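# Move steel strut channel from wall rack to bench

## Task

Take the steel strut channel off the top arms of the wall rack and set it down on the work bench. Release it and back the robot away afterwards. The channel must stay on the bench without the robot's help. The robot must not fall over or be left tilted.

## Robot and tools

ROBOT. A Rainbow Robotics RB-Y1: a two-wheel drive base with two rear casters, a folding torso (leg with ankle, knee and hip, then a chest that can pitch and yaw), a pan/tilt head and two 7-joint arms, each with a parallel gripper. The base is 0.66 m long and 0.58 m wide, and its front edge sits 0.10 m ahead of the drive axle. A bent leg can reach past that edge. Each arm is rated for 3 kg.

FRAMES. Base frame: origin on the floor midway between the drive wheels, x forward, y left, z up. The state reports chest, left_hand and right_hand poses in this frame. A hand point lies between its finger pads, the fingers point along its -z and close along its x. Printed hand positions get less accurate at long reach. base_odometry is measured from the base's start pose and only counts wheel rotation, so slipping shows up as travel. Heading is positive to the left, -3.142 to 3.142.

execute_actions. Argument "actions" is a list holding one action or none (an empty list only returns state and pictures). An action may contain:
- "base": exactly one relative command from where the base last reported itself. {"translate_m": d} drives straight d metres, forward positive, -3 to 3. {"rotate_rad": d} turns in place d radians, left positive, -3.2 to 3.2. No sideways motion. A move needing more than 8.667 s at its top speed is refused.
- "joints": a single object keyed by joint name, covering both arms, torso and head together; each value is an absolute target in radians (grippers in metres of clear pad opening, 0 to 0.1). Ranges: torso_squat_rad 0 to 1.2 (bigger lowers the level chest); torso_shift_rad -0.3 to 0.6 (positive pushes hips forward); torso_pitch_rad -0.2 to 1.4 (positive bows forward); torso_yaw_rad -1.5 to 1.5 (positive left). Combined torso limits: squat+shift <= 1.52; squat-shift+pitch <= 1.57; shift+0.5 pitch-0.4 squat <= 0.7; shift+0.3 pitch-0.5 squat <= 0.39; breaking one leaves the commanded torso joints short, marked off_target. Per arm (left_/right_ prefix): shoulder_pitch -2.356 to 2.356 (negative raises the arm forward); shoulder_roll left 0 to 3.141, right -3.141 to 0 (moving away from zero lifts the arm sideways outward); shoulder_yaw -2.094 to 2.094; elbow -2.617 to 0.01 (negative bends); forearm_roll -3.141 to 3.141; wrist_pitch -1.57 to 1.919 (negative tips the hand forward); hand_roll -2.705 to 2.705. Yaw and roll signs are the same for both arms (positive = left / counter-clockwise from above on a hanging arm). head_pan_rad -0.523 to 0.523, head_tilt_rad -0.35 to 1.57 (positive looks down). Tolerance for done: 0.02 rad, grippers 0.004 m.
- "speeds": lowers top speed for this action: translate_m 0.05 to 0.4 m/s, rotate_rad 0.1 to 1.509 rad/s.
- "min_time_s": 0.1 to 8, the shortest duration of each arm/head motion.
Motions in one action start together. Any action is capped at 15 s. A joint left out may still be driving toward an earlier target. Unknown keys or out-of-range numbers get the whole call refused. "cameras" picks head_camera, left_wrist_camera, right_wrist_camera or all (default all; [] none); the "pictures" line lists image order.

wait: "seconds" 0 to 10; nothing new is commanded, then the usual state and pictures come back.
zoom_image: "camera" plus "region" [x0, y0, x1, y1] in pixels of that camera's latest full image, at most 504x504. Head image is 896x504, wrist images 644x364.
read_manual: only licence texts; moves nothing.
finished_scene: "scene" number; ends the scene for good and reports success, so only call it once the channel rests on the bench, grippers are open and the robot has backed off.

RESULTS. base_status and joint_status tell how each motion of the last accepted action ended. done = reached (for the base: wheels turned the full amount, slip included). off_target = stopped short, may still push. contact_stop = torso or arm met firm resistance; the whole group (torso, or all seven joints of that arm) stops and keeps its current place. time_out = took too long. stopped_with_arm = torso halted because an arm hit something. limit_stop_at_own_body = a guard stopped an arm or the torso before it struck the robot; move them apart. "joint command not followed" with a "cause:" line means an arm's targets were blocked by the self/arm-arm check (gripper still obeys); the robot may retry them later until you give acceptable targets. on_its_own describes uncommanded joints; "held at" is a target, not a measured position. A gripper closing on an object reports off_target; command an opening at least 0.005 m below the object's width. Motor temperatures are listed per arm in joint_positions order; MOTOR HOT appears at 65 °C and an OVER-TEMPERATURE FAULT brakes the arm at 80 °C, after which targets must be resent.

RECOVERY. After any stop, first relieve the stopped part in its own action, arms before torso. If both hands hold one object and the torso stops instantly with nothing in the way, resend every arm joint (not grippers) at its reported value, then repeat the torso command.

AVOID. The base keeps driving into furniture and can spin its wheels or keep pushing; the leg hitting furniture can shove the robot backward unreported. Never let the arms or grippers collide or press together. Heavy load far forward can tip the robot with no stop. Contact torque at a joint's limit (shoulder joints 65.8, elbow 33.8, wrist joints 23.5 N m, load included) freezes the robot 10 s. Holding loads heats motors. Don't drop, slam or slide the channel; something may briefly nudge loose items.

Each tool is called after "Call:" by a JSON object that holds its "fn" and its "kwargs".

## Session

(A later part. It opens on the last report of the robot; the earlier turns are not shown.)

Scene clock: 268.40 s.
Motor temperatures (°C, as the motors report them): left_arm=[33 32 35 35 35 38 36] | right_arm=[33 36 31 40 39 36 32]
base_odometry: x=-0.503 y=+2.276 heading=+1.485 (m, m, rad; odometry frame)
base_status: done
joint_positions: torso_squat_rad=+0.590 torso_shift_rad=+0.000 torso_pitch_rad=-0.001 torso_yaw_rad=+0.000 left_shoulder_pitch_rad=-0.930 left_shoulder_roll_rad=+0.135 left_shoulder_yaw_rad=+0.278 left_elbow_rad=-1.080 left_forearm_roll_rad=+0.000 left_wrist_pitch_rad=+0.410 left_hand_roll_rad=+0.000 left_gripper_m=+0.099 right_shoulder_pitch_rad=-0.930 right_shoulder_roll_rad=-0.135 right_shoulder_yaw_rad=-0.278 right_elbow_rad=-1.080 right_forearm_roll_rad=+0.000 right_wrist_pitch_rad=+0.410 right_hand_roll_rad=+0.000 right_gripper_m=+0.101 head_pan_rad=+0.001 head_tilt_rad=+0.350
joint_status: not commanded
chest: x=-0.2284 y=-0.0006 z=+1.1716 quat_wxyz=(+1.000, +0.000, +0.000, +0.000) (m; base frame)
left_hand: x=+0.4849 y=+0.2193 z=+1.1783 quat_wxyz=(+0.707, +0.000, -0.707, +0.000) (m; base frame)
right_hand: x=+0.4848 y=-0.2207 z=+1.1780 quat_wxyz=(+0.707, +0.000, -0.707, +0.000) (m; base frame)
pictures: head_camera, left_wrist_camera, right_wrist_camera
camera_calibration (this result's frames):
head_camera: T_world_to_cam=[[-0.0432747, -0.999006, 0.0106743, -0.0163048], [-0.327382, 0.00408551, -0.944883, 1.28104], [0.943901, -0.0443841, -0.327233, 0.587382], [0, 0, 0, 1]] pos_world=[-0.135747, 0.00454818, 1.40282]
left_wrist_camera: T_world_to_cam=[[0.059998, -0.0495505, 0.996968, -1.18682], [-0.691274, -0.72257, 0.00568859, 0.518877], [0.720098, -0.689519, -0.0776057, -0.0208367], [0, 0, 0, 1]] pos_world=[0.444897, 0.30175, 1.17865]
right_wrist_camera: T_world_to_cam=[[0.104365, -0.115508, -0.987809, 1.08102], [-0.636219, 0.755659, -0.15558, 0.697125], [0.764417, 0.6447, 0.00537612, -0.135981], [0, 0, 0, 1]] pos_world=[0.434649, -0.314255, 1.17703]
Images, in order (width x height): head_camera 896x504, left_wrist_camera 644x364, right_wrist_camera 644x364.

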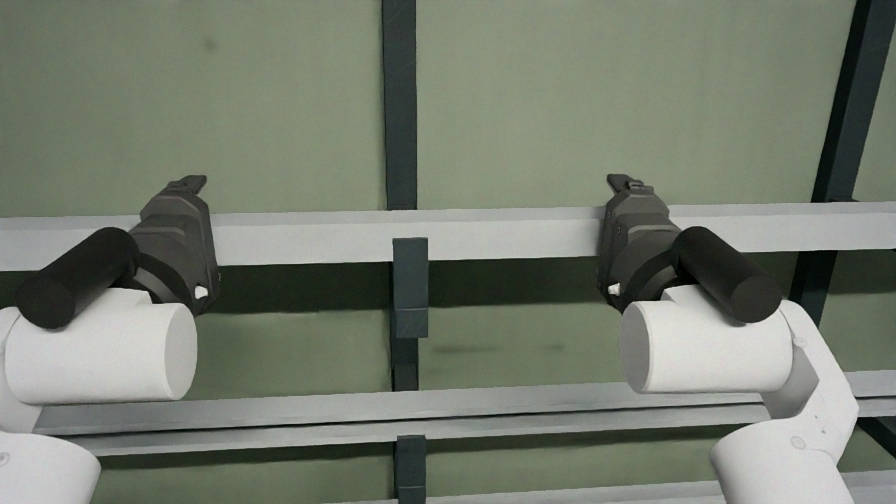

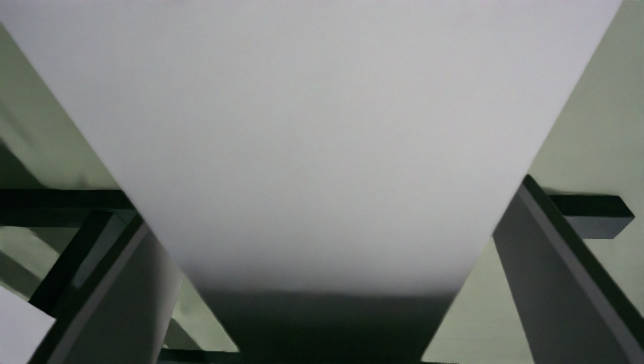

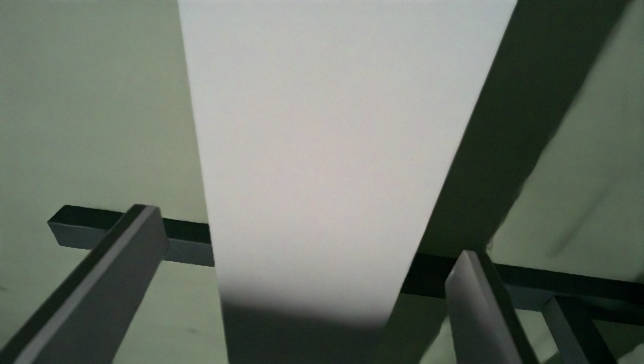

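Call:
{"fn": "execute_actions", "kwargs": {"actions": [{"joints":{"left_gripper_m":0.03,"right_gripper_m":0.03}}]}}

Scene clock: 283.93 s.
Motor temperatures (°C, as the motors report them): left_arm=[33 32 35 35 35 38 36] | right_arm=[33 36 31 41 39 36 32]
base_odometry: x=-0.503 y=+2.276 heading=+1.485 (m, m, rad; odometry frame)
base_status: not commanded
joint_positions: torso_squat_rad=+0.590 torso_shift_rad=+0.000 torso_pitch_rad=+0.000 torso_yaw_rad=+0.000 left_shoulder_pitch_rad=-0.929 left_shoulder_roll_rad=+0.135 left_shoulder_yaw_rad=+0.278 left_elbow_rad=-1.080 left_forearm_roll_rad=+0.000 left_wrist_pitch_rad=+0.410 left_hand_roll_rad=+0.000 left_gripper_m=+0.041 right_shoulder_pitch_rad=-0.930 right_shoulder_roll_rad=-0.135 right_shoulder_yaw_rad=-0.278 right_elbow_rad=-1.080 right_forearm_roll_rad=+0.000 right_wrist_pitch_rad=+0.410 right_hand_roll_rad=+0.000 right_gripper_m=+0.042 head_pan_rad=+0.001 head_tilt_rad=+0.350
joint_status: left_gripper_m off_target (ended at +0.041, target +0.030); right_gripper_m off_target (ended at +0.042, target +0.030)
chest: x=-0.2283 y=-0.0006 z=+1.1716 quat_wxyz=(+1.000, +0.000, +0.000, +0.000) (m; base frame)
left_hand: x=+0.4850 y=+0.2194 z=+1.1774 quat_wxyz=(+0.708, +0.000, -0.707, +0.000) (m; base frame)
right_hand: x=+0.4849 y=-0.2208 z=+1.1772 quat_wxyz=(+0.708, +0.000, -0.707, +0.000) (m; base frame)
pictures: head_camera, left_wrist_camera, right_wrist_camera
camera_calibration (this result's frames):
head_camera: T_world_to_cam=[[-0.0432723, -0.999006, 0.010683, -0.0163106], [-0.327574, 0.00408542, -0.944817, 1.28095], [0.943834, -0.0443839, -0.327425, 0.587506], [0, 0, 0, 1]] pos_world=[-0.135609, 0.00454822, 1.4028]
left_wrist_camera: T_world_to_cam=[[0.0616009, -0.0496281, 0.996866, -1.18655], [-0.691147, -0.722683, 0.006731, 0.517752], [0.720084, -0.689396, -0.0788183, -0.0194804], [0, 0, 0, 1]] pos_world=[0.444963, 0.301854, 1.17781]
right_wrist_camera: T_world_to_cam=[[0.102891, -0.115467, -0.987968, 1.0811], [-0.63635, 0.75575, -0.154599, 0.696044], [0.764508, 0.644601, 0.00428243, -0.134761], [0, 0, 0, 1]] pos_world=[0.434718, -0.314337, 1.17628]
Images, in order (width x height): head_camera 896x504, left_wrist_camera 644x364, right_wrist_camera 644x364.

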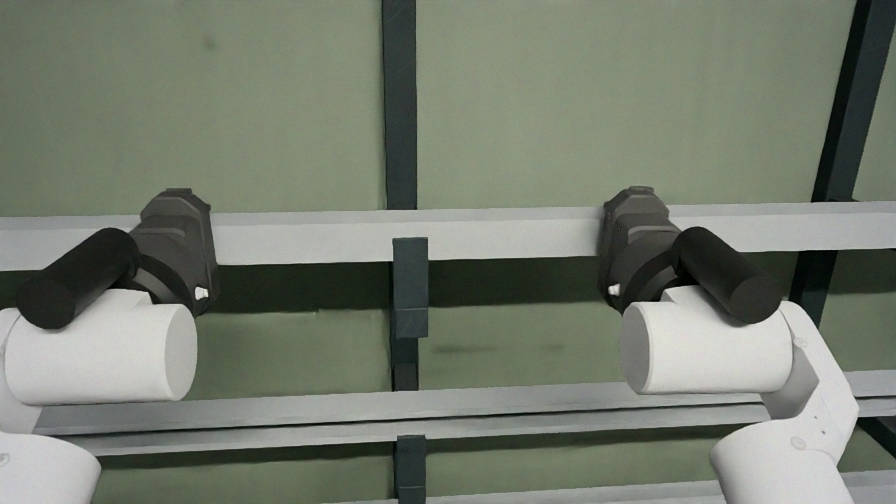

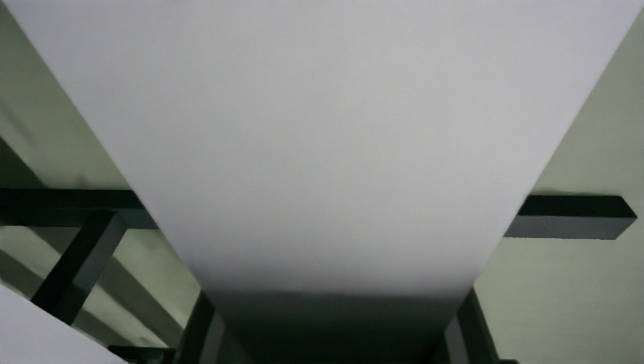

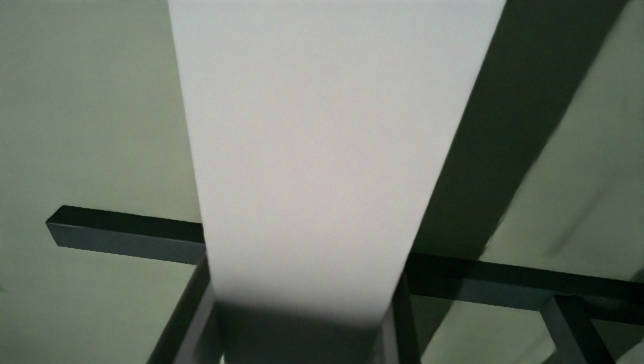

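Call:
{"fn": "execute_actions", "kwargs": {"actions": [{"joints":{"torso_squat_rad":0.3,"left_gripper_m":0.02,"right_gripper_m":0.02}}]}}

Scene clock: 293.93 s.
Motor temperatures (°C, as the motors report them): left_arm=[33 32 35 35 35 38 36] | right_arm=[33 36 31 41 39 36 32]
base_odometry: x=-0.503 y=+2.276 heading=+1.485 (m, m, rad; odometry frame)
base_status: not commanded
joint_positions: torso_squat_rad=+0.300 torso_shift_rad=+0.000 torso_pitch_rad=+0.001 torso_yaw_rad=+0.000 left_shoulder_pitch_rad=-0.926 left_shoulder_roll_rad=+0.134 left_shoulder_yaw_rad=+0.278 left_elbow_rad=-1.077 left_forearm_roll_rad=+0.000 left_wrist_pitch_rad=+0.411 left_hand_roll_rad=+0.000 left_gripper_m=+0.040 right_shoulder_pitch_rad=-0.927 right_shoulder_roll_rad=-0.134 right_shoulder_yaw_rad=-0.278 right_elbow_rad=-1.077 right_forearm_roll_rad=+0.000 right_wrist_pitch_rad=+0.411 right_hand_roll_rad=+0.000 right_gripper_m=+0.042 head_pan_rad=+0.001 head_tilt_rad=+0.350
joint_status: left_gripper_m off_target (ended at +0.040, target +0.020); right_gripper_m off_target (ended at +0.042, target +0.020); the others done
chest: x=-0.2272 y=-0.0007 z=+1.2587 quat_wxyz=(+1.000, +0.000, +0.001, +0.000) (m; base frame)
left_hand: x=+0.4860 y=+0.2195 z=+1.2593 quat_wxyz=(+0.711, +0.000, -0.703, +0.000) (m; base frame)
right_hand: x=+0.4859 y=-0.2210 z=+1.2595 quat_wxyz=(+0.711, +0.000, -0.704, -0.001) (m; base frame)
pictures: head_camera, left_wrist_camera, right_wrist_camera
camera_calibration (this result's frames):
head_camera: T_world_to_cam=[[-0.0432501, -0.999006, 0.0107682, -0.0173584], [-0.329429, 0.00408486, -0.944171, 1.36237], [0.943189, -0.0443829, -0.329279, 0.617208], [0, 0, 0, 1]] pos_world=[-0.134089, 0.00448718, 1.48974]
left_wrist_camera: T_world_to_cam=[[0.0704783, -0.0489705, 0.996311, -1.27203], [-0.690863, -0.722863, 0.0133411, 0.50953], [0.719543, -0.689254, -0.0847781, -0.00595215], [0, 0, 0, 1]] pos_world=[0.445948, 0.301926, 1.26003]
right_wrist_camera: T_world_to_cam=[[0.0947463, -0.114915, -0.988847, 1.16744], [-0.637397, 0.756006, -0.148928, 0.702971], [0.764688, 0.644399, -0.0016174, -0.12844], [0, 0, 0, 1]] pos_world=[0.435678, -0.314528, 1.25891]
Images, in order (width x height): head_camera 896x504, left_wrist_camera 644x364, right_wrist_camera 644x364.

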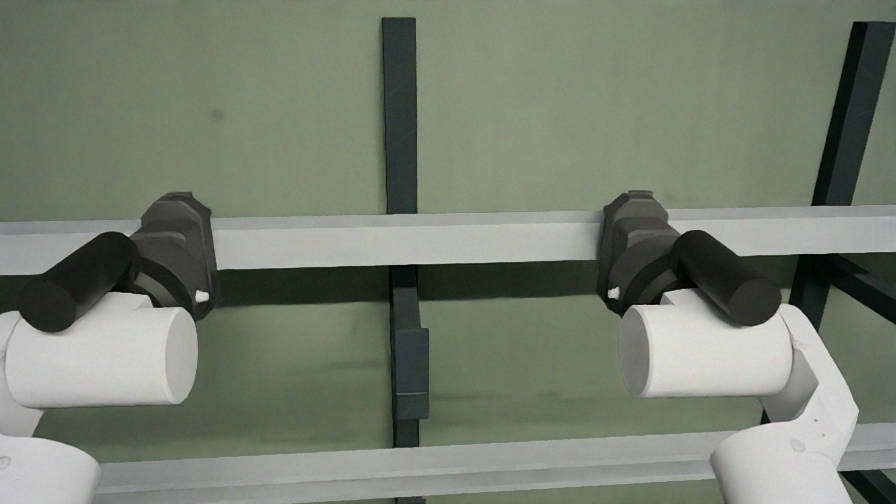

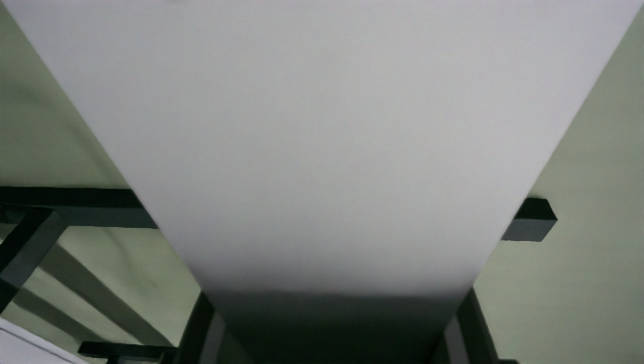

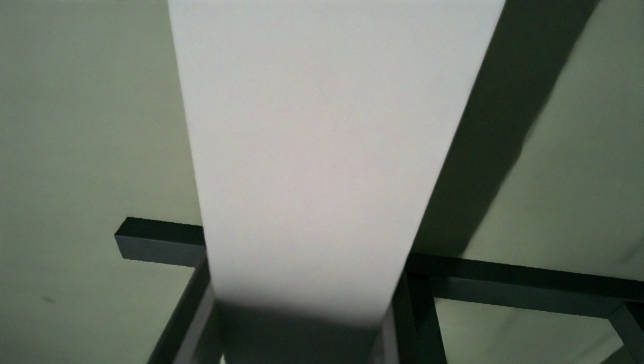

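Call:
{"fn": "execute_actions", "kwargs": {"actions": [{"base":{"translate_m":-1.3},"speeds":{"translate_m":0.25}}], "cameras": ["head_camera"]}}

Call:
{"fn": "execute_actions", "kwargs": {"actions": [{"base":{"rotate_rad":-2.876},"speeds":{"rotate_rad":0.6}}], "cameras": ["head_camera"]}}

Call:
{"fn": "execute_actions", "kwargs": {"actions": [{"base":{"translate_m":2.2},"speeds":{"translate_m":0.35},"joints":{"head_tilt_rad":0.5}}], "cameras": ["head_camera"]}}

Scene clock: 323.00 s.
Motor temperatures (°C, as the motors report them): left_arm=[35 32 35 37 35 39 36] | right_arm=[34 36 31 43 39 38 32]
base_odometry: x=-0.614 y=+0.981 heading=+1.485 (m, m, rad; odometry frame)
base_status: done
joint_positions: torso_squat_rad=+0.300 torso_shift_rad=+0.000 torso_pitch_rad=+0.001 torso_yaw_rad=+0.000 left_shoulder_pitch_rad=-0.926 left_shoulder_roll_rad=+0.134 left_shoulder_yaw_rad=+0.278 left_elbow_rad=-1.077 left_forearm_roll_rad=+0.000 left_wrist_pitch_rad=+0.411 left_hand_roll_rad=+0.000 left_gripper_m=+0.040 right_shoulder_pitch_rad=-0.926 right_shoulder_roll_rad=-0.134 right_shoulder_yaw_rad=-0.278 right_elbow_rad=-1.077 right_forearm_roll_rad=+0.000 right_wrist_pitch_rad=+0.411 right_hand_roll_rad=+0.000 right_gripper_m=+0.042 head_pan_rad=+0.001 head_tilt_rad=+0.350
joint_status: not commanded
chest: x=-0.2273 y=-0.0007 z=+1.2587 quat_wxyz=(+1.000, +0.000, +0.001, +0.000) (m; base frame)
left_hand: x=+0.4859 y=+0.2195 z=+1.2592 quat_wxyz=(+0.711, +0.000, -0.703, +0.000) (m; base frame)
right_hand: x=+0.4859 y=-0.2210 z=+1.2594 quat_wxyz=(+0.711, +0.000, -0.704, -0.001) (m; base frame)
pictures: head_camera
camera_calibration (this result's frames):
head_camera: T_world_to_cam=[[-0.0432496, -0.999006, 0.0107663, -0.0173569], [-0.329374, 0.00408395, -0.944191, 1.3624], [0.943208, -0.044382, -0.329223, 0.617169], [0, 0, 0, 1]] pos_world=[-0.134129, 0.00448754, 1.48974]
Images, in order (width x height): head_camera 896x504.

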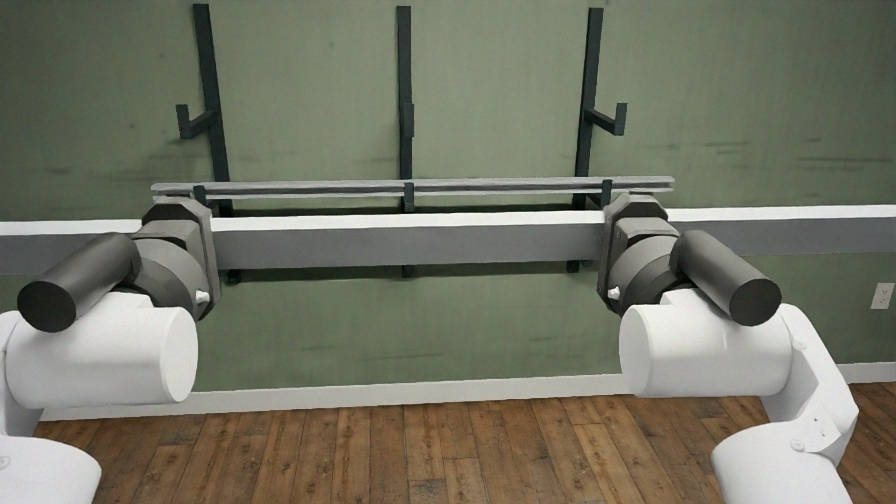

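Scene clock: 329.33 s.
Motor temperatures (°C, as the motors report them): left_arm=[35 32 35 37 35 40 36] | right_arm=[34 36 31 44 39 39 32]
base_odometry: x=-0.614 y=+0.981 heading=-1.391 (m, m, rad; odometry frame)
base_status: done
joint_positions: torso_squat_rad=+0.300 torso_shift_rad=+0.000 torso_pitch_rad=+0.001 torso_yaw_rad=+0.000 left_shoulder_pitch_rad=-0.926 left_shoulder_roll_rad=+0.134 left_shoulder_yaw_rad=+0.278 left_elbow_rad=-1.077 left_forearm_roll_rad=+0.000 left_wrist_pitch_rad=+0.411 left_hand_roll_rad=+0.000 left_gripper_m=+0.040 right_shoulder_pitch_rad=-0.926 right_shoulder_roll_rad=-0.134 right_shoulder_yaw_rad=-0.278 right_elbow_rad=-1.077 right_forearm_roll_rad=+0.000 right_wrist_pitch_rad=+0.411 right_hand_roll_rad=+0.000 right_gripper_m=+0.042 head_pan_rad=+0.001 head_tilt_rad=+0.350
joint_status: not commanded
chest: x=-0.2273 y=-0.0007 z=+1.2587 quat_wxyz=(+1.000, +0.000, +0.001, +0.000) (m; base frame)
left_hand: x=+0.4860 y=+0.2195 z=+1.2591 quat_wxyz=(+0.711, +0.000, -0.703, +0.000) (m; base frame)
right_hand: x=+0.4859 y=-0.2210 z=+1.2594 quat_wxyz=(+0.711, +0.000, -0.704, -0.001) (m; base frame)
pictures: head_camera
camera_calibration (this result's frames):
head_camera: T_world_to_cam=[[-0.0432711, -0.999005, 0.0107771, -0.0173823], [-0.329383, 0.00408119, -0.944188, 1.3624], [0.943205, -0.0444058, -0.329232, 0.61717], [0, 0, 0, 1]] pos_world=[-0.134118, 0.00448076, 1.48974]
Images, in order (width x height): head_camera 896x504.

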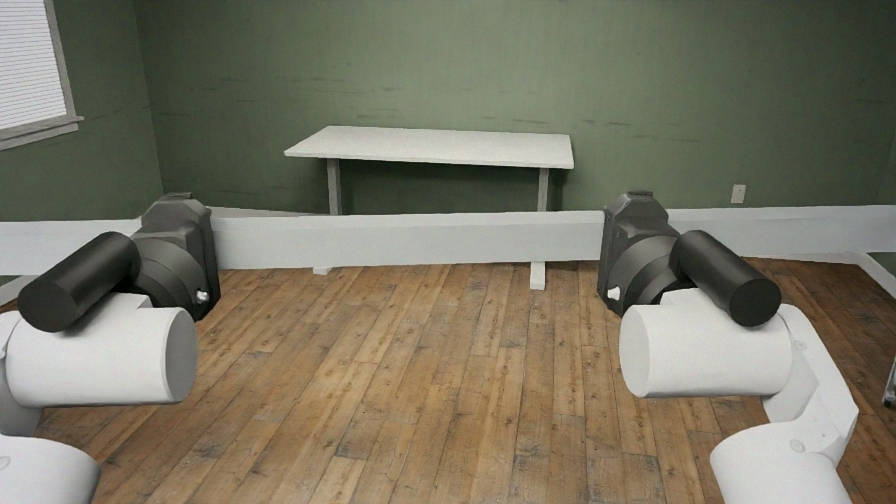

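Scene clock: 336.97 s.
Motor temperatures (°C, as the motors report them): left_arm=[35 32 35 37 35 40 36] | right_arm=[34 36 31 44 39 39 32]
base_odometry: x=-0.221 y=-1.184 heading=-1.391 (m, m, rad; odometry frame)
base_status: done
joint_positions: torso_squat_rad=+0.300 torso_shift_rad=+0.000 torso_pitch_rad=+0.001 torso_yaw_rad=+0.000 left_shoulder_pitch_rad=-0.926 left_shoulder_roll_rad=+0.134 left_shoulder_yaw_rad=+0.278 left_elbow_rad=-1.077 left_forearm_roll_rad=+0.000 left_wrist_pitch_rad=+0.411 left_hand_roll_rad=+0.000 left_gripper_m=+0.040 right_shoulder_pitch_rad=-0.926 right_shoulder_roll_rad=-0.134 right_shoulder_yaw_rad=-0.278 right_elbow_rad=-1.077 right_forearm_roll_rad=+0.000 right_wrist_pitch_rad=+0.411 right_hand_roll_rad=+0.000 right_gripper_m=+0.042 head_pan_rad=+0.001 head_tilt_rad=+0.500
joint_status: all done
chest: x=-0.2272 y=-0.0007 z=+1.2587 quat_wxyz=(+1.000, +0.000, +0.001, +0.000) (m; base frame)
left_hand: x=+0.4860 y=+0.2195 z=+1.2591 quat_wxyz=(+0.711, +0.000, -0.703, +0.000) (m; base frame)
right_hand: x=+0.4859 y=-0.2210 z=+1.2593 quat_wxyz=(+0.711, +0.000, -0.704, -0.001) (m; base frame)
pictures: head_camera
camera_calibration (this result's frames):
head_camera: T_world_to_cam=[[-0.0410795, -0.999008, 0.0172012, -0.0263034], [-0.466806, 0.00396814, -0.884351, 1.24696], [0.883405, -0.0443583, -0.466506, 0.805143], [0, 0, 0, 1]] pos_world=[-0.130261, 0.00448939, 1.4788]
Images, in order (width x height): head_camera 896x504.

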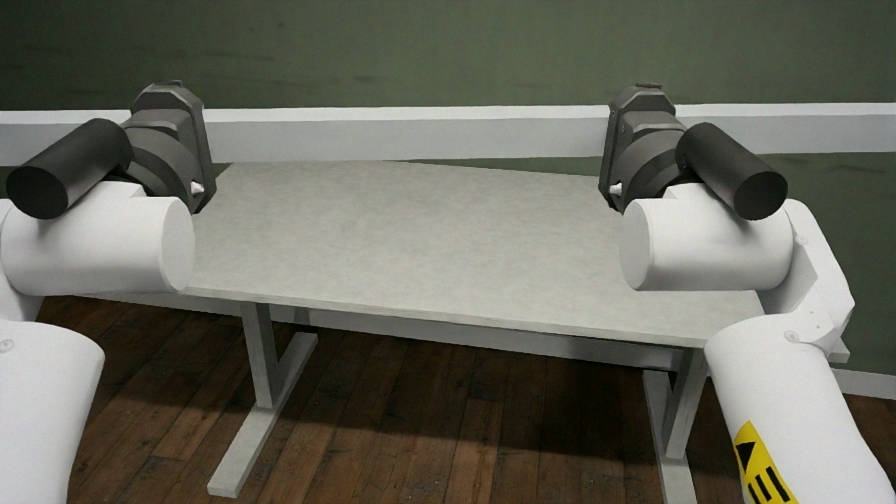

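Call:
{"fn": "execute_actions", "kwargs": {"actions": [{"base":{"rotate_rad":-0.185},"speeds":{"rotate_rad":0.4},"joints":{"head_tilt_rad":0.6}}], "cameras": ["head_camera"]}}

Scene clock: 360.20 s.
Motor temperatures (°C, as the motors report them): left_arm=[36 32 35 38 35 40 36] | right_arm=[35 37 31 45 39 39 32]
base_odometry: x=-0.221 y=-1.184 heading=-1.576 (m, m, rad; odometry frame)
base_status: done
joint_positions: torso_squat_rad=+0.300 torso_shift_rad=+0.000 torso_pitch_rad=+0.001 torso_yaw_rad=+0.000 left_shoulder_pitch_rad=-0.926 left_shoulder_roll_rad=+0.134 left_shoulder_yaw_rad=+0.278 left_elbow_rad=-1.077 left_forearm_roll_rad=+0.000 left_wrist_pitch_rad=+0.411 left_hand_roll_rad=+0.000 left_gripper_m=+0.040 right_shoulder_pitch_rad=-0.926 right_shoulder_roll_rad=-0.134 right_shoulder_yaw_rad=-0.278 right_elbow_rad=-1.077 right_forearm_roll_rad=+0.000 right_wrist_pitch_rad=+0.411 right_hand_roll_rad=+0.000 right_gripper_m=+0.042 head_pan_rad=+0.001 head_tilt_rad=+0.600
joint_status: all done
chest: x=-0.2272 y=-0.0006 z=+1.2587 quat_wxyz=(+1.000, +0.000, +0.001, +0.000) (m; base frame)
left_hand: x=+0.4860 y=+0.2195 z=+1.2591 quat_wxyz=(+0.711, +0.000, -0.703, +0.000) (m; base frame)
right_hand: x=+0.4859 y=-0.2210 z=+1.2593 quat_wxyz=(+0.711, +0.000, -0.704, -0.001) (m; base frame)
pictures: head_camera
camera_calibration (this result's frames):
head_camera: T_world_to_cam=[[-0.0391048, -0.999008, 0.0212842, -0.0318374], [-0.552758, 0.00388256, -0.833333, 1.15492], [0.832424, -0.0443523, -0.552362, 0.919941], [0, 0, 0, 1]] pos_world=[-0.128636, 0.00451166, 1.47125]
Images, in order (width x height): head_camera 896x504.

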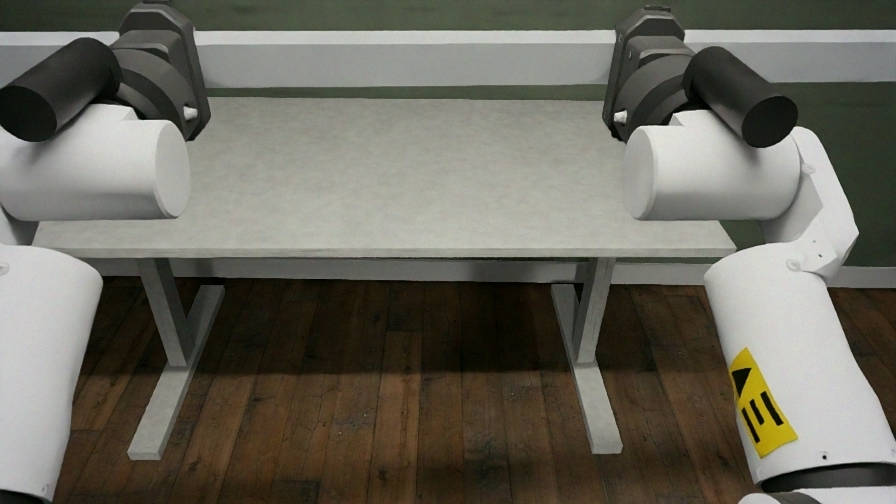

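Call:
{"fn": "execute_actions", "kwargs": {"actions": [{"joints":{"torso_squat_rad":0.1,"torso_pitch_rad":0.2,"left_wrist_pitch_rad":1.53,"right_wrist_pitch_rad":1.53,"head_tilt_rad":0.7},"min_time_s":3}]}}

Scene clock: 392.17 s.
Motor temperatures (°C, as the motors report them): left_arm=[36 32 35 38 35 40 36] | right_arm=[35 37 31 45 39 39 32]
base_odometry: x=-0.221 y=-1.184 heading=-1.576 (m, m, rad; odometry frame)
base_status: not commanded
joint_positions: torso_squat_rad=+0.100 torso_shift_rad=+0.000 torso_pitch_rad=+0.202 torso_yaw_rad=+0.000 left_shoulder_pitch_rad=-0.926 left_shoulder_roll_rad=+0.135 left_shoulder_yaw_rad=+0.278 left_elbow_rad=-1.078 left_forearm_roll_rad=-0.001 left_wrist_pitch_rad=+1.530 left_hand_roll_rad=+0.000 left_gripper_m=+0.040 right_shoulder_pitch_rad=-0.927 right_shoulder_roll_rad=-0.135 right_shoulder_yaw_rad=-0.278 right_elbow_rad=-1.078 right_forearm_roll_rad=+0.000 right_wrist_pitch_rad=+1.530 right_hand_roll_rad=+0.000 right_gripper_m=+0.042 head_pan_rad=+0.001 head_tilt_rad=+0.700
joint_status: all done
chest: x=-0.1656 y=-0.0007 z=+1.2802 quat_wxyz=(+0.995, +0.000, +0.101, +0.000) (m; base frame)
left_hand: x=+0.3632 y=+0.2205 z=+0.9634 quat_wxyz=(+0.993, +0.001, -0.121, +0.001) (m; base frame)
right_hand: x=+0.3634 y=-0.2216 z=+0.9636 quat_wxyz=(+0.993, +0.000, -0.121, -0.001) (m; base frame)
pictures: head_camera, left_wrist_camera, right_wrist_camera
camera_calibration (this result's frames):
head_camera: T_world_to_cam=[[-0.030844, -0.999014, 0.0319316, -0.0429854], [-0.774656, 0.00370446, -0.632372, 0.902741], [0.63163, -0.0442409, -0.774006, 1.14838], [0, 0, 0, 1]] pos_world=[-0.0273653, 0.00451823, 1.4611]
left_wrist_camera: T_world_to_cam=[[0.982414, -0.047684, 0.180526, -0.514081], [-0.158525, -0.72386, 0.671489, -0.397819], [0.0986559, -0.688298, -0.718689, 0.89399], [0, 0, 0, 1]] pos_world=[0.353778, 0.302852, 1.00244]
right_wrist_camera: T_world_to_cam=[[-0.933914, -0.114143, -0.338785, 0.633973], [-0.302855, 0.756145, 0.580107, -0.242816], [0.189956, 0.644373, -0.740743, 0.886203], [0, 0, 0, 1]] pos_world=[0.350199, -0.315077, 1.01209]
Images, in order (width x height): head_camera 896x504, left_wrist_camera 644x364, right_wrist_camera 644x364.

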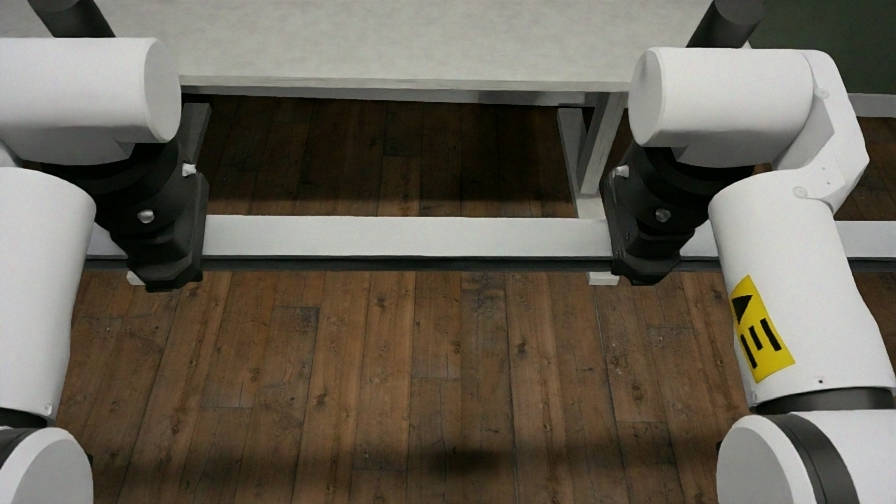

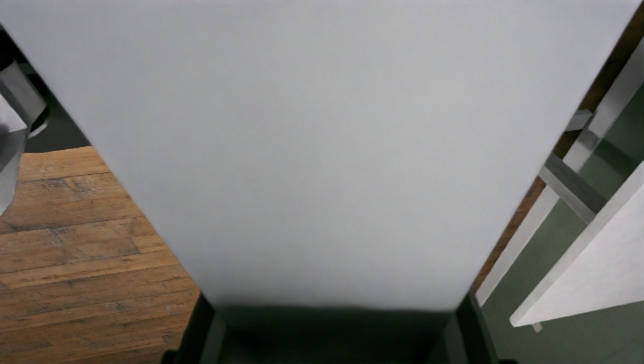

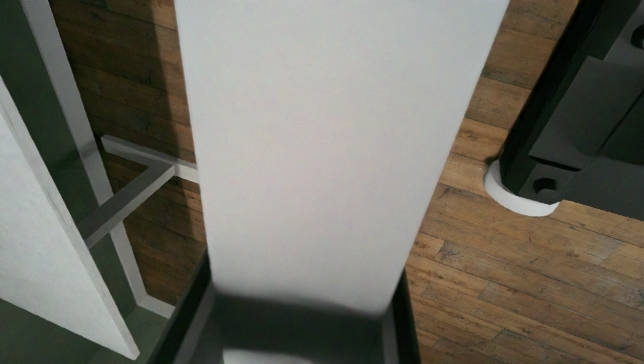

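Call:
{"fn": "execute_actions", "kwargs": {"actions": [{"base":{"translate_m":0.8},"speeds":{"translate_m":0.25}}]}}

Scene clock: 405.63 s.
Motor temperatures (°C, as the motors report them): left_arm=[36 32 35 38 35 39 36] | right_arm=[35 36 31 45 39 38 32]
base_odometry: x=-0.225 y=-1.984 heading=-1.576 (m, m, rad; odometry frame)
base_status: done
joint_positions: torso_squat_rad=+0.100 torso_shift_rad=+0.000 torso_pitch_rad=+0.202 torso_yaw_rad=+0.000 left_shoulder_pitch_rad=-0.927 left_shoulder_roll_rad=+0.135 left_shoulder_yaw_rad=+0.278 left_elbow_rad=-1.078 left_forearm_roll_rad=-0.001 left_wrist_pitch_rad=+1.530 left_hand_roll_rad=+0.000 left_gripper_m=+0.040 right_shoulder_pitch_rad=-0.927 right_shoulder_roll_rad=-0.135 right_shoulder_yaw_rad=-0.278 right_elbow_rad=-1.078 right_forearm_roll_rad=+0.000 right_wrist_pitch_rad=+1.530 right_hand_roll_rad=+0.000 right_gripper_m=+0.042 head_pan_rad=+0.001 head_tilt_rad=+0.700
joint_status: not commanded
chest: x=-0.1658 y=-0.0007 z=+1.2802 quat_wxyz=(+0.995, +0.000, +0.101, +0.000) (m; base frame)
left_hand: x=+0.3633 y=+0.2205 z=+0.9637 quat_wxyz=(+0.993, +0.001, -0.121, +0.001) (m; base frame)
right_hand: x=+0.3635 y=-0.2216 z=+0.9640 quat_wxyz=(+0.993, +0.000, -0.121, -0.001) (m; base frame)
pictures: head_camera, left_wrist_camera, right_wrist_camera
camera_calibration (this result's frames):
head_camera: T_world_to_cam=[[-0.0308491, -0.999014, 0.031926, -0.0429829], [-0.774543, 0.0037041, -0.63251, 0.902856], [0.631768, -0.0442405, -0.773894, 1.14834], [0, 0, 0, 1]] pos_world=[-0.027509, 0.00451831, 1.46113]
left_wrist_camera: T_world_to_cam=[[0.982283, -0.0477442, 0.18122, -0.514875], [-0.159037, -0.723901, 0.671323, -0.397676], [0.0991334, -0.68825, -0.718669, 0.894022], [0, 0, 0, 1]] pos_world=[0.35388, 0.302851, 1.00278]
right_wrist_camera: T_world_to_cam=[[-0.933667, -0.114218, -0.33944, 0.634738], [-0.303308, 0.756168, 0.57984, -0.242555], [0.190445, 0.644333, -0.740652, 0.88616], [0, 0, 0, 1]] pos_world=[0.3503, -0.315071, 1.01244]
Images, in order (width x height): head_camera 896x504, left_wrist_camera 644x364, right_wrist_camera 644x364.

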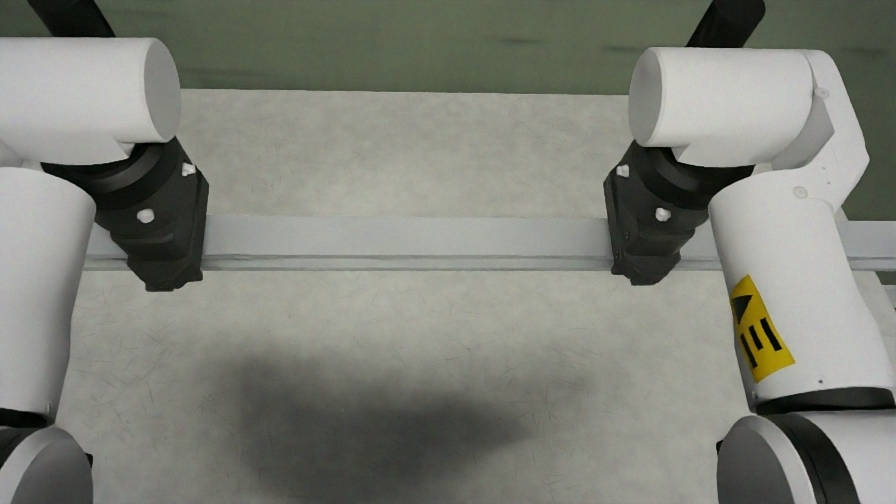

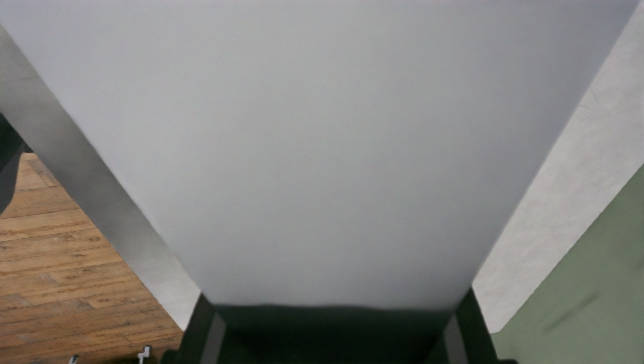

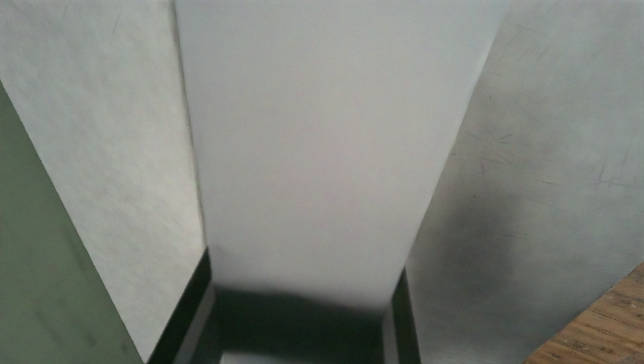

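Call:
{"fn": "execute_actions", "kwargs": {"actions": [{"joints":{"torso_pitch_rad":0.45,"head_tilt_rad":0.5}}]}}

Scene clock: 415.07 s.
Motor temperatures (°C, as the motors report them): left_arm=[36 32 35 37 35 39 36] | right_arm=[35 36 31 44 39 38 32]
base_odometry: x=-0.225 y=-1.984 heading=-1.576 (m, m, rad; odometry frame)
base_status: not commanded
joint_positions: torso_squat_rad=+0.100 torso_shift_rad=+0.000 torso_pitch_rad=+0.452 torso_yaw_rad=+0.000 left_shoulder_pitch_rad=-0.927 left_shoulder_roll_rad=+0.135 left_shoulder_yaw_rad=+0.278 left_elbow_rad=-1.078 left_forearm_roll_rad=-0.001 left_wrist_pitch_rad=+1.530 left_hand_roll_rad=+0.000 left_gripper_m=+0.040 right_shoulder_pitch_rad=-0.927 right_shoulder_roll_rad=-0.135 right_shoulder_yaw_rad=-0.278 right_elbow_rad=-1.079 right_forearm_roll_rad=+0.000 right_wrist_pitch_rad=+1.530 right_hand_roll_rad=+0.000 right_gripper_m=+0.042 head_pan_rad=+0.001 head_tilt_rad=+0.500
joint_status: all done
chest: x=-0.0927 y=-0.0006 z=+1.2554 quat_wxyz=(+0.975, +0.000, +0.224, +0.000) (m; base frame)
left_hand: x=+0.3419 y=+0.2206 z=+0.8181 quat_wxyz=(+1.000, +0.001, +0.003, +0.001) (m; base frame)
right_hand: x=+0.3422 y=-0.2215 z=+0.8182 quat_wxyz=(+1.000, +0.000, +0.003, -0.001) (m; base frame)
pictures: head_camera, left_wrist_camera, right_wrist_camera
camera_calibration (this result's frames):
head_camera: T_world_to_cam=[[-0.0291896, -0.999019, 0.0333137, -0.0398277], [-0.805215, 0.00375349, -0.592971, 0.909676], [0.592264, -0.0441333, -0.804534, 1.08211], [0, 0, 0, 1]] pos_world=[0.0904243, 0.00455416, 1.41134]
left_wrist_camera: T_world_to_cam=[[0.99664, -0.0476296, -0.0666275, -0.269616], [0.0115162, -0.723932, 0.689776, -0.376651], [-0.0810875, -0.688226, -0.720951, 0.855026], [0, 0, 0, 1]] pos_world=[0.342379, 0.302939, 0.858273]
right_wrist_camera: T_world_to_cam=[[-0.988532, -0.114418, -0.0985549, 0.38698], [-0.151002, 0.756151, 0.636736, -0.263264], [0.00166848, 0.644316, -0.764757, 0.86653], [0, 0, 0, 1]] pos_world=[0.341342, -0.314975, 0.868454]
Images, in order (width x height): head_camera 896x504, left_wrist_camera 644x364, right_wrist_camera 644x364.

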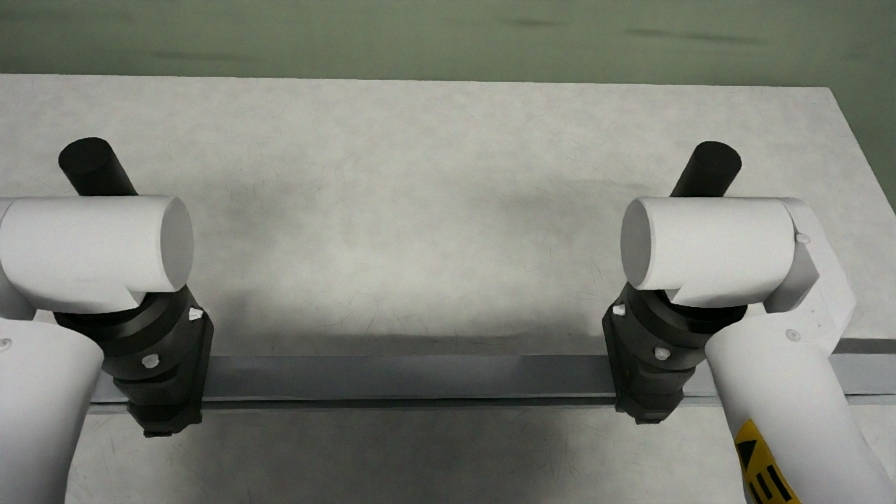

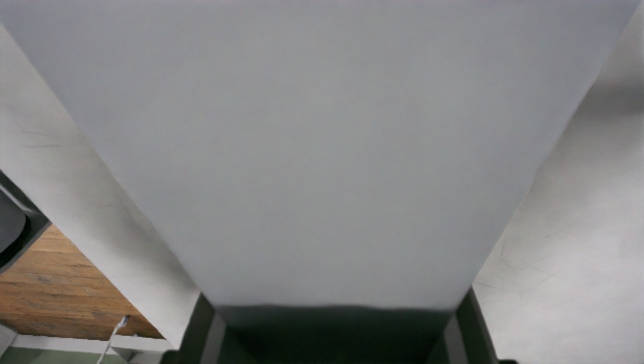

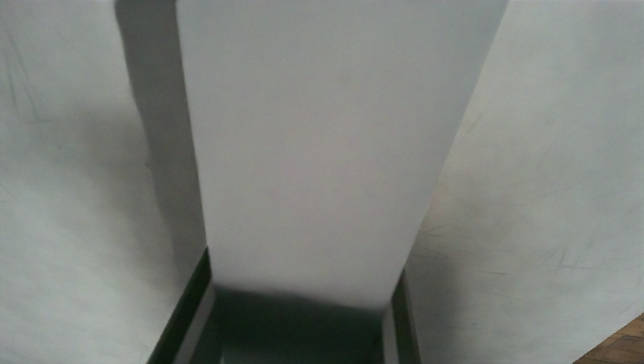

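Call:
{"fn": "execute_actions", "kwargs": {"actions": [{"base":{"translate_m":0.06},"speeds":{"translate_m":0.1},"joints":{"torso_squat_rad":0.3}}]}}

Scene clock: 429.93 s.
Motor temperatures (°C, as the motors report them): left_arm=[36 32 35 37 35 38 36] | right_arm=[34 36 31 44 39 37 32]
base_odometry: x=-0.225 y=-2.044 heading=-1.576 (m, m, rad; odometry frame)
base_status: done
joint_positions: torso_squat_rad=+0.300 torso_shift_rad=+0.000 torso_pitch_rad=+0.452 torso_yaw_rad=+0.000 left_shoulder_pitch_rad=-0.927 left_shoulder_roll_rad=+0.135 left_shoulder_yaw_rad=+0.278 left_elbow_rad=-1.078 left_forearm_roll_rad=-0.001 left_wrist_pitch_rad=+1.530 left_hand_roll_rad=+0.000 left_gripper_m=+0.040 right_shoulder_pitch_rad=-0.928 right_shoulder_roll_rad=-0.136 right_shoulder_yaw_rad=-0.278 right_elbow_rad=-1.079 right_forearm_roll_rad=+0.000 right_wrist_pitch_rad=+1.530 right_hand_roll_rad=+0.000 right_gripper_m=+0.042 head_pan_rad=+0.001 head_tilt_rad=+0.500
joint_status: all done
chest: x=-0.0928 y=-0.0006 z=+1.2277 quat_wxyz=(+0.975, +0.000, +0.224, +0.000) (m; base frame)
left_hand: x=+0.3421 y=+0.2206 z=+0.7906 quat_wxyz=(+1.000, +0.001, +0.003, +0.001) (m; base frame)
right_hand: x=+0.3424 y=-0.2215 z=+0.7907 quat_wxyz=(+1.000, +0.000, +0.003, -0.001) (m; base frame)
pictures: head_camera, left_wrist_camera, right_wrist_camera
camera_calibration (this result's frames):
head_camera: T_world_to_cam=[[-0.0291948, -0.999019, 0.033309, -0.0388819], [-0.805122, 0.00375354, -0.593097, 0.893333], [0.59239, -0.0441331, -0.804441, 1.05976], [0, 0, 0, 1]] pos_world=[0.0903156, 0.00457367, 1.38364]
left_wrist_camera: T_world_to_cam=[[0.996685, -0.0476817, -0.0659184, -0.272219], [0.0109841, -0.723962, 0.689753, -0.357473], [-0.0806109, -0.68819, -0.721038, 0.835137], [0, 0, 0, 1]] pos_world=[0.342564, 0.302957, 0.83079]
right_wrist_camera: T_world_to_cam=[[-0.988458, -0.114478, -0.0992198, 0.384961], [-0.151477, 0.756168, 0.636604, -0.245479], [0.00214962, 0.644286, -0.764781, 0.84534], [0, 0, 0, 1]] pos_world=[0.341517, -0.314948, 0.840969]
Images, in order (width x height): head_camera 896x504, left_wrist_camera 644x364, right_wrist_camera 644x364.

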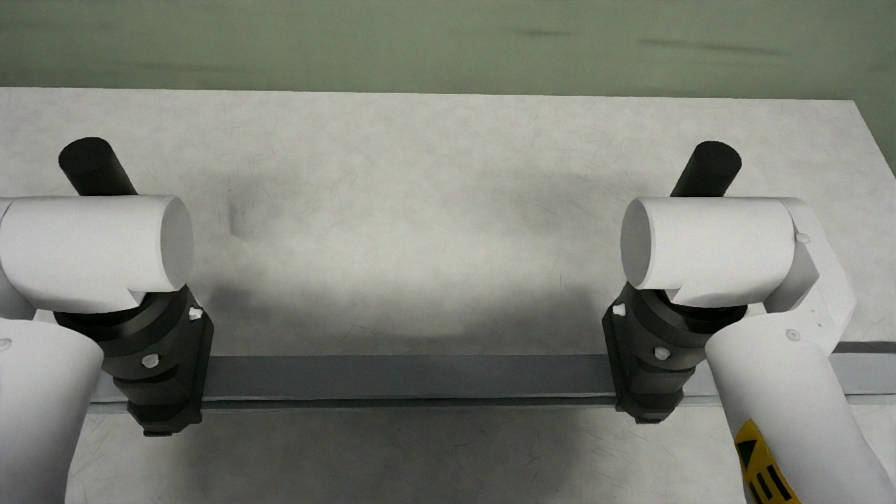

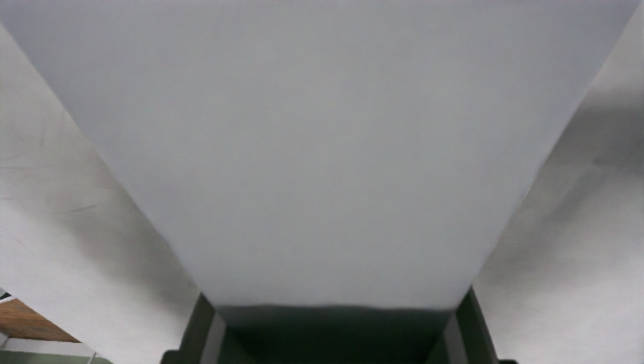

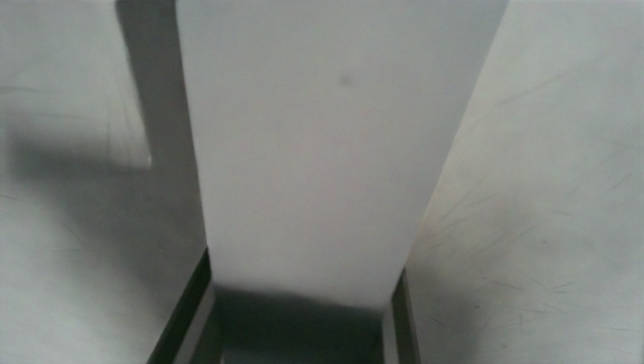

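Call:
{"fn": "execute_actions", "kwargs": {"actions": [{"joints":{"torso_squat_rad":0.4},"min_time_s":2}]}}

action 0: "min_time_s" has no arm or head joint beside it: it slows only arm and head motions. Command such a joint too, or leave it out

Call:
{"fn": "execute_actions", "kwargs": {"actions": [{"joints":{"torso_squat_rad":0.4}}]}}

Scene clock: 438.40 s.
Motor temperatures (°C, as the motors report them): left_arm=[35 32 35 37 35 38 36] | right_arm=[34 36 31 43 39 37 32]
base_odometry: x=-0.225 y=-2.044 heading=-1.576 (m, m, rad; odometry frame)
base_status: not commanded
joint_positions: torso_squat_rad=+0.400 torso_shift_rad=+0.000 torso_pitch_rad=+0.451 torso_yaw_rad=+0.000 left_shoulder_pitch_rad=-0.927 left_shoulder_roll_rad=+0.135 left_shoulder_yaw_rad=+0.278 left_elbow_rad=-1.078 left_forearm_roll_rad=+0.000 left_wrist_pitch_rad=+1.530 left_hand_roll_rad=+0.000 left_gripper_m=+0.040 right_shoulder_pitch_rad=-0.929 right_shoulder_roll_rad=-0.135 right_shoulder_yaw_rad=-0.278 right_elbow_rad=-1.079 right_forearm_roll_rad=+0.000 right_wrist_pitch_rad=+1.530 right_hand_roll_rad=+0.000 right_gripper_m=+0.042 head_pan_rad=+0.001 head_tilt_rad=+0.500
joint_status: all done
chest: x=-0.0929 y=-0.0005 z=+1.2037 quat_wxyz=(+0.975, +0.000, +0.224, +0.000) (m; base frame)
left_hand: x=+0.3420 y=+0.2202 z=+0.7666 quat_wxyz=(+1.000, +0.000, +0.003, +0.000) (m; base frame)
right_hand: x=+0.3430 y=-0.2210 z=+0.7675 quat_wxyz=(+1.000, +0.000, +0.002, +0.000) (m; base frame)
pictures: head_camera, left_wrist_camera, right_wrist_camera
camera_calibration (this result's frames):
head_camera: T_world_to_cam=[[-0.0292175, -0.999011, 0.0335163, -0.0382219], [-0.804985, 0.00363864, -0.593284, 0.879257], [0.592575, -0.0443144, -0.804295, 1.04041], [0, 0, 0, 1]] pos_world=[0.0901523, 0.00472169, 1.35973]
left_wrist_camera: T_world_to_cam=[[0.996676, -0.0479665, -0.0658434, -0.273678], [0.0108099, -0.723243, 0.690509, -0.341877], [-0.0807421, -0.688925, -0.720321, 0.817198], [0, 0, 0, 1]] pos_world=[0.342446, 0.3026, 0.806694]
right_wrist_camera: T_world_to_cam=[[-0.988209, -0.114962, -0.101132, 0.384654], [-0.153079, 0.755868, 0.636577, -0.230461], [0.00326035, 0.644552, -0.764554, 0.82678], [0, 0, 0, 1]] pos_world=[0.342144, -0.314484, 0.817725]
Images, in order (width x height): head_camera 896x504, left_wrist_camera 644x364, right_wrist_camera 644x364.

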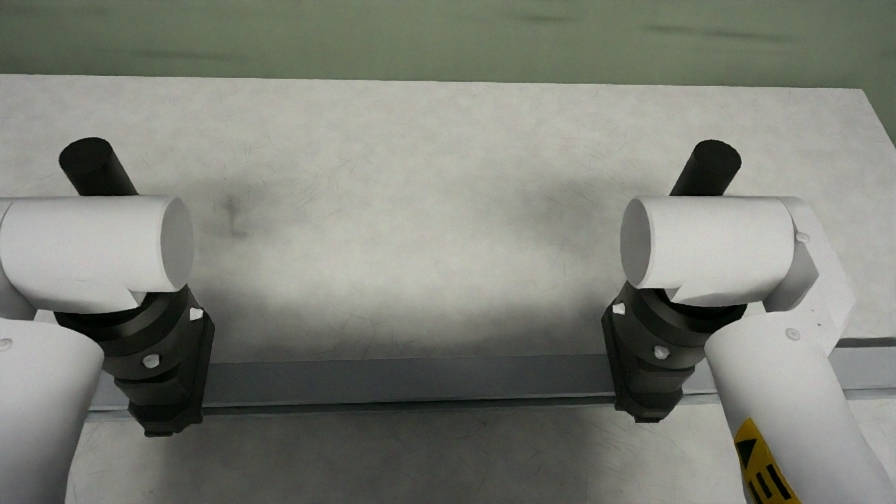

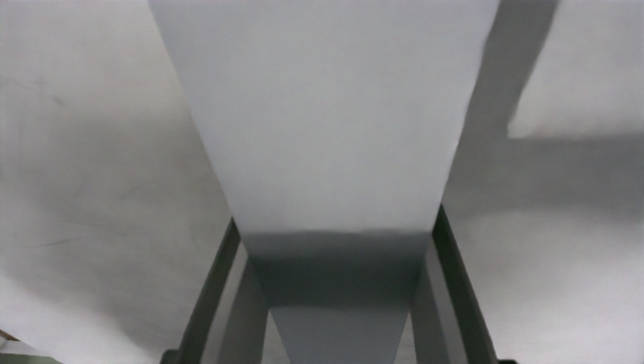

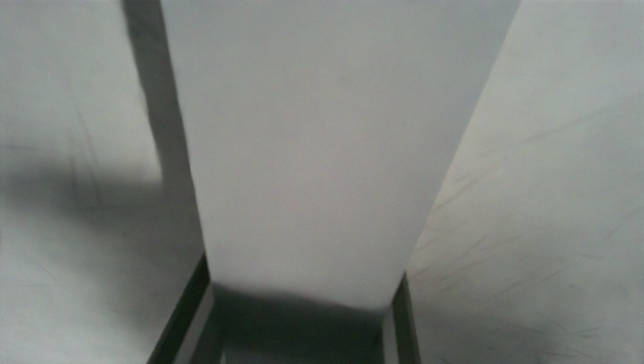

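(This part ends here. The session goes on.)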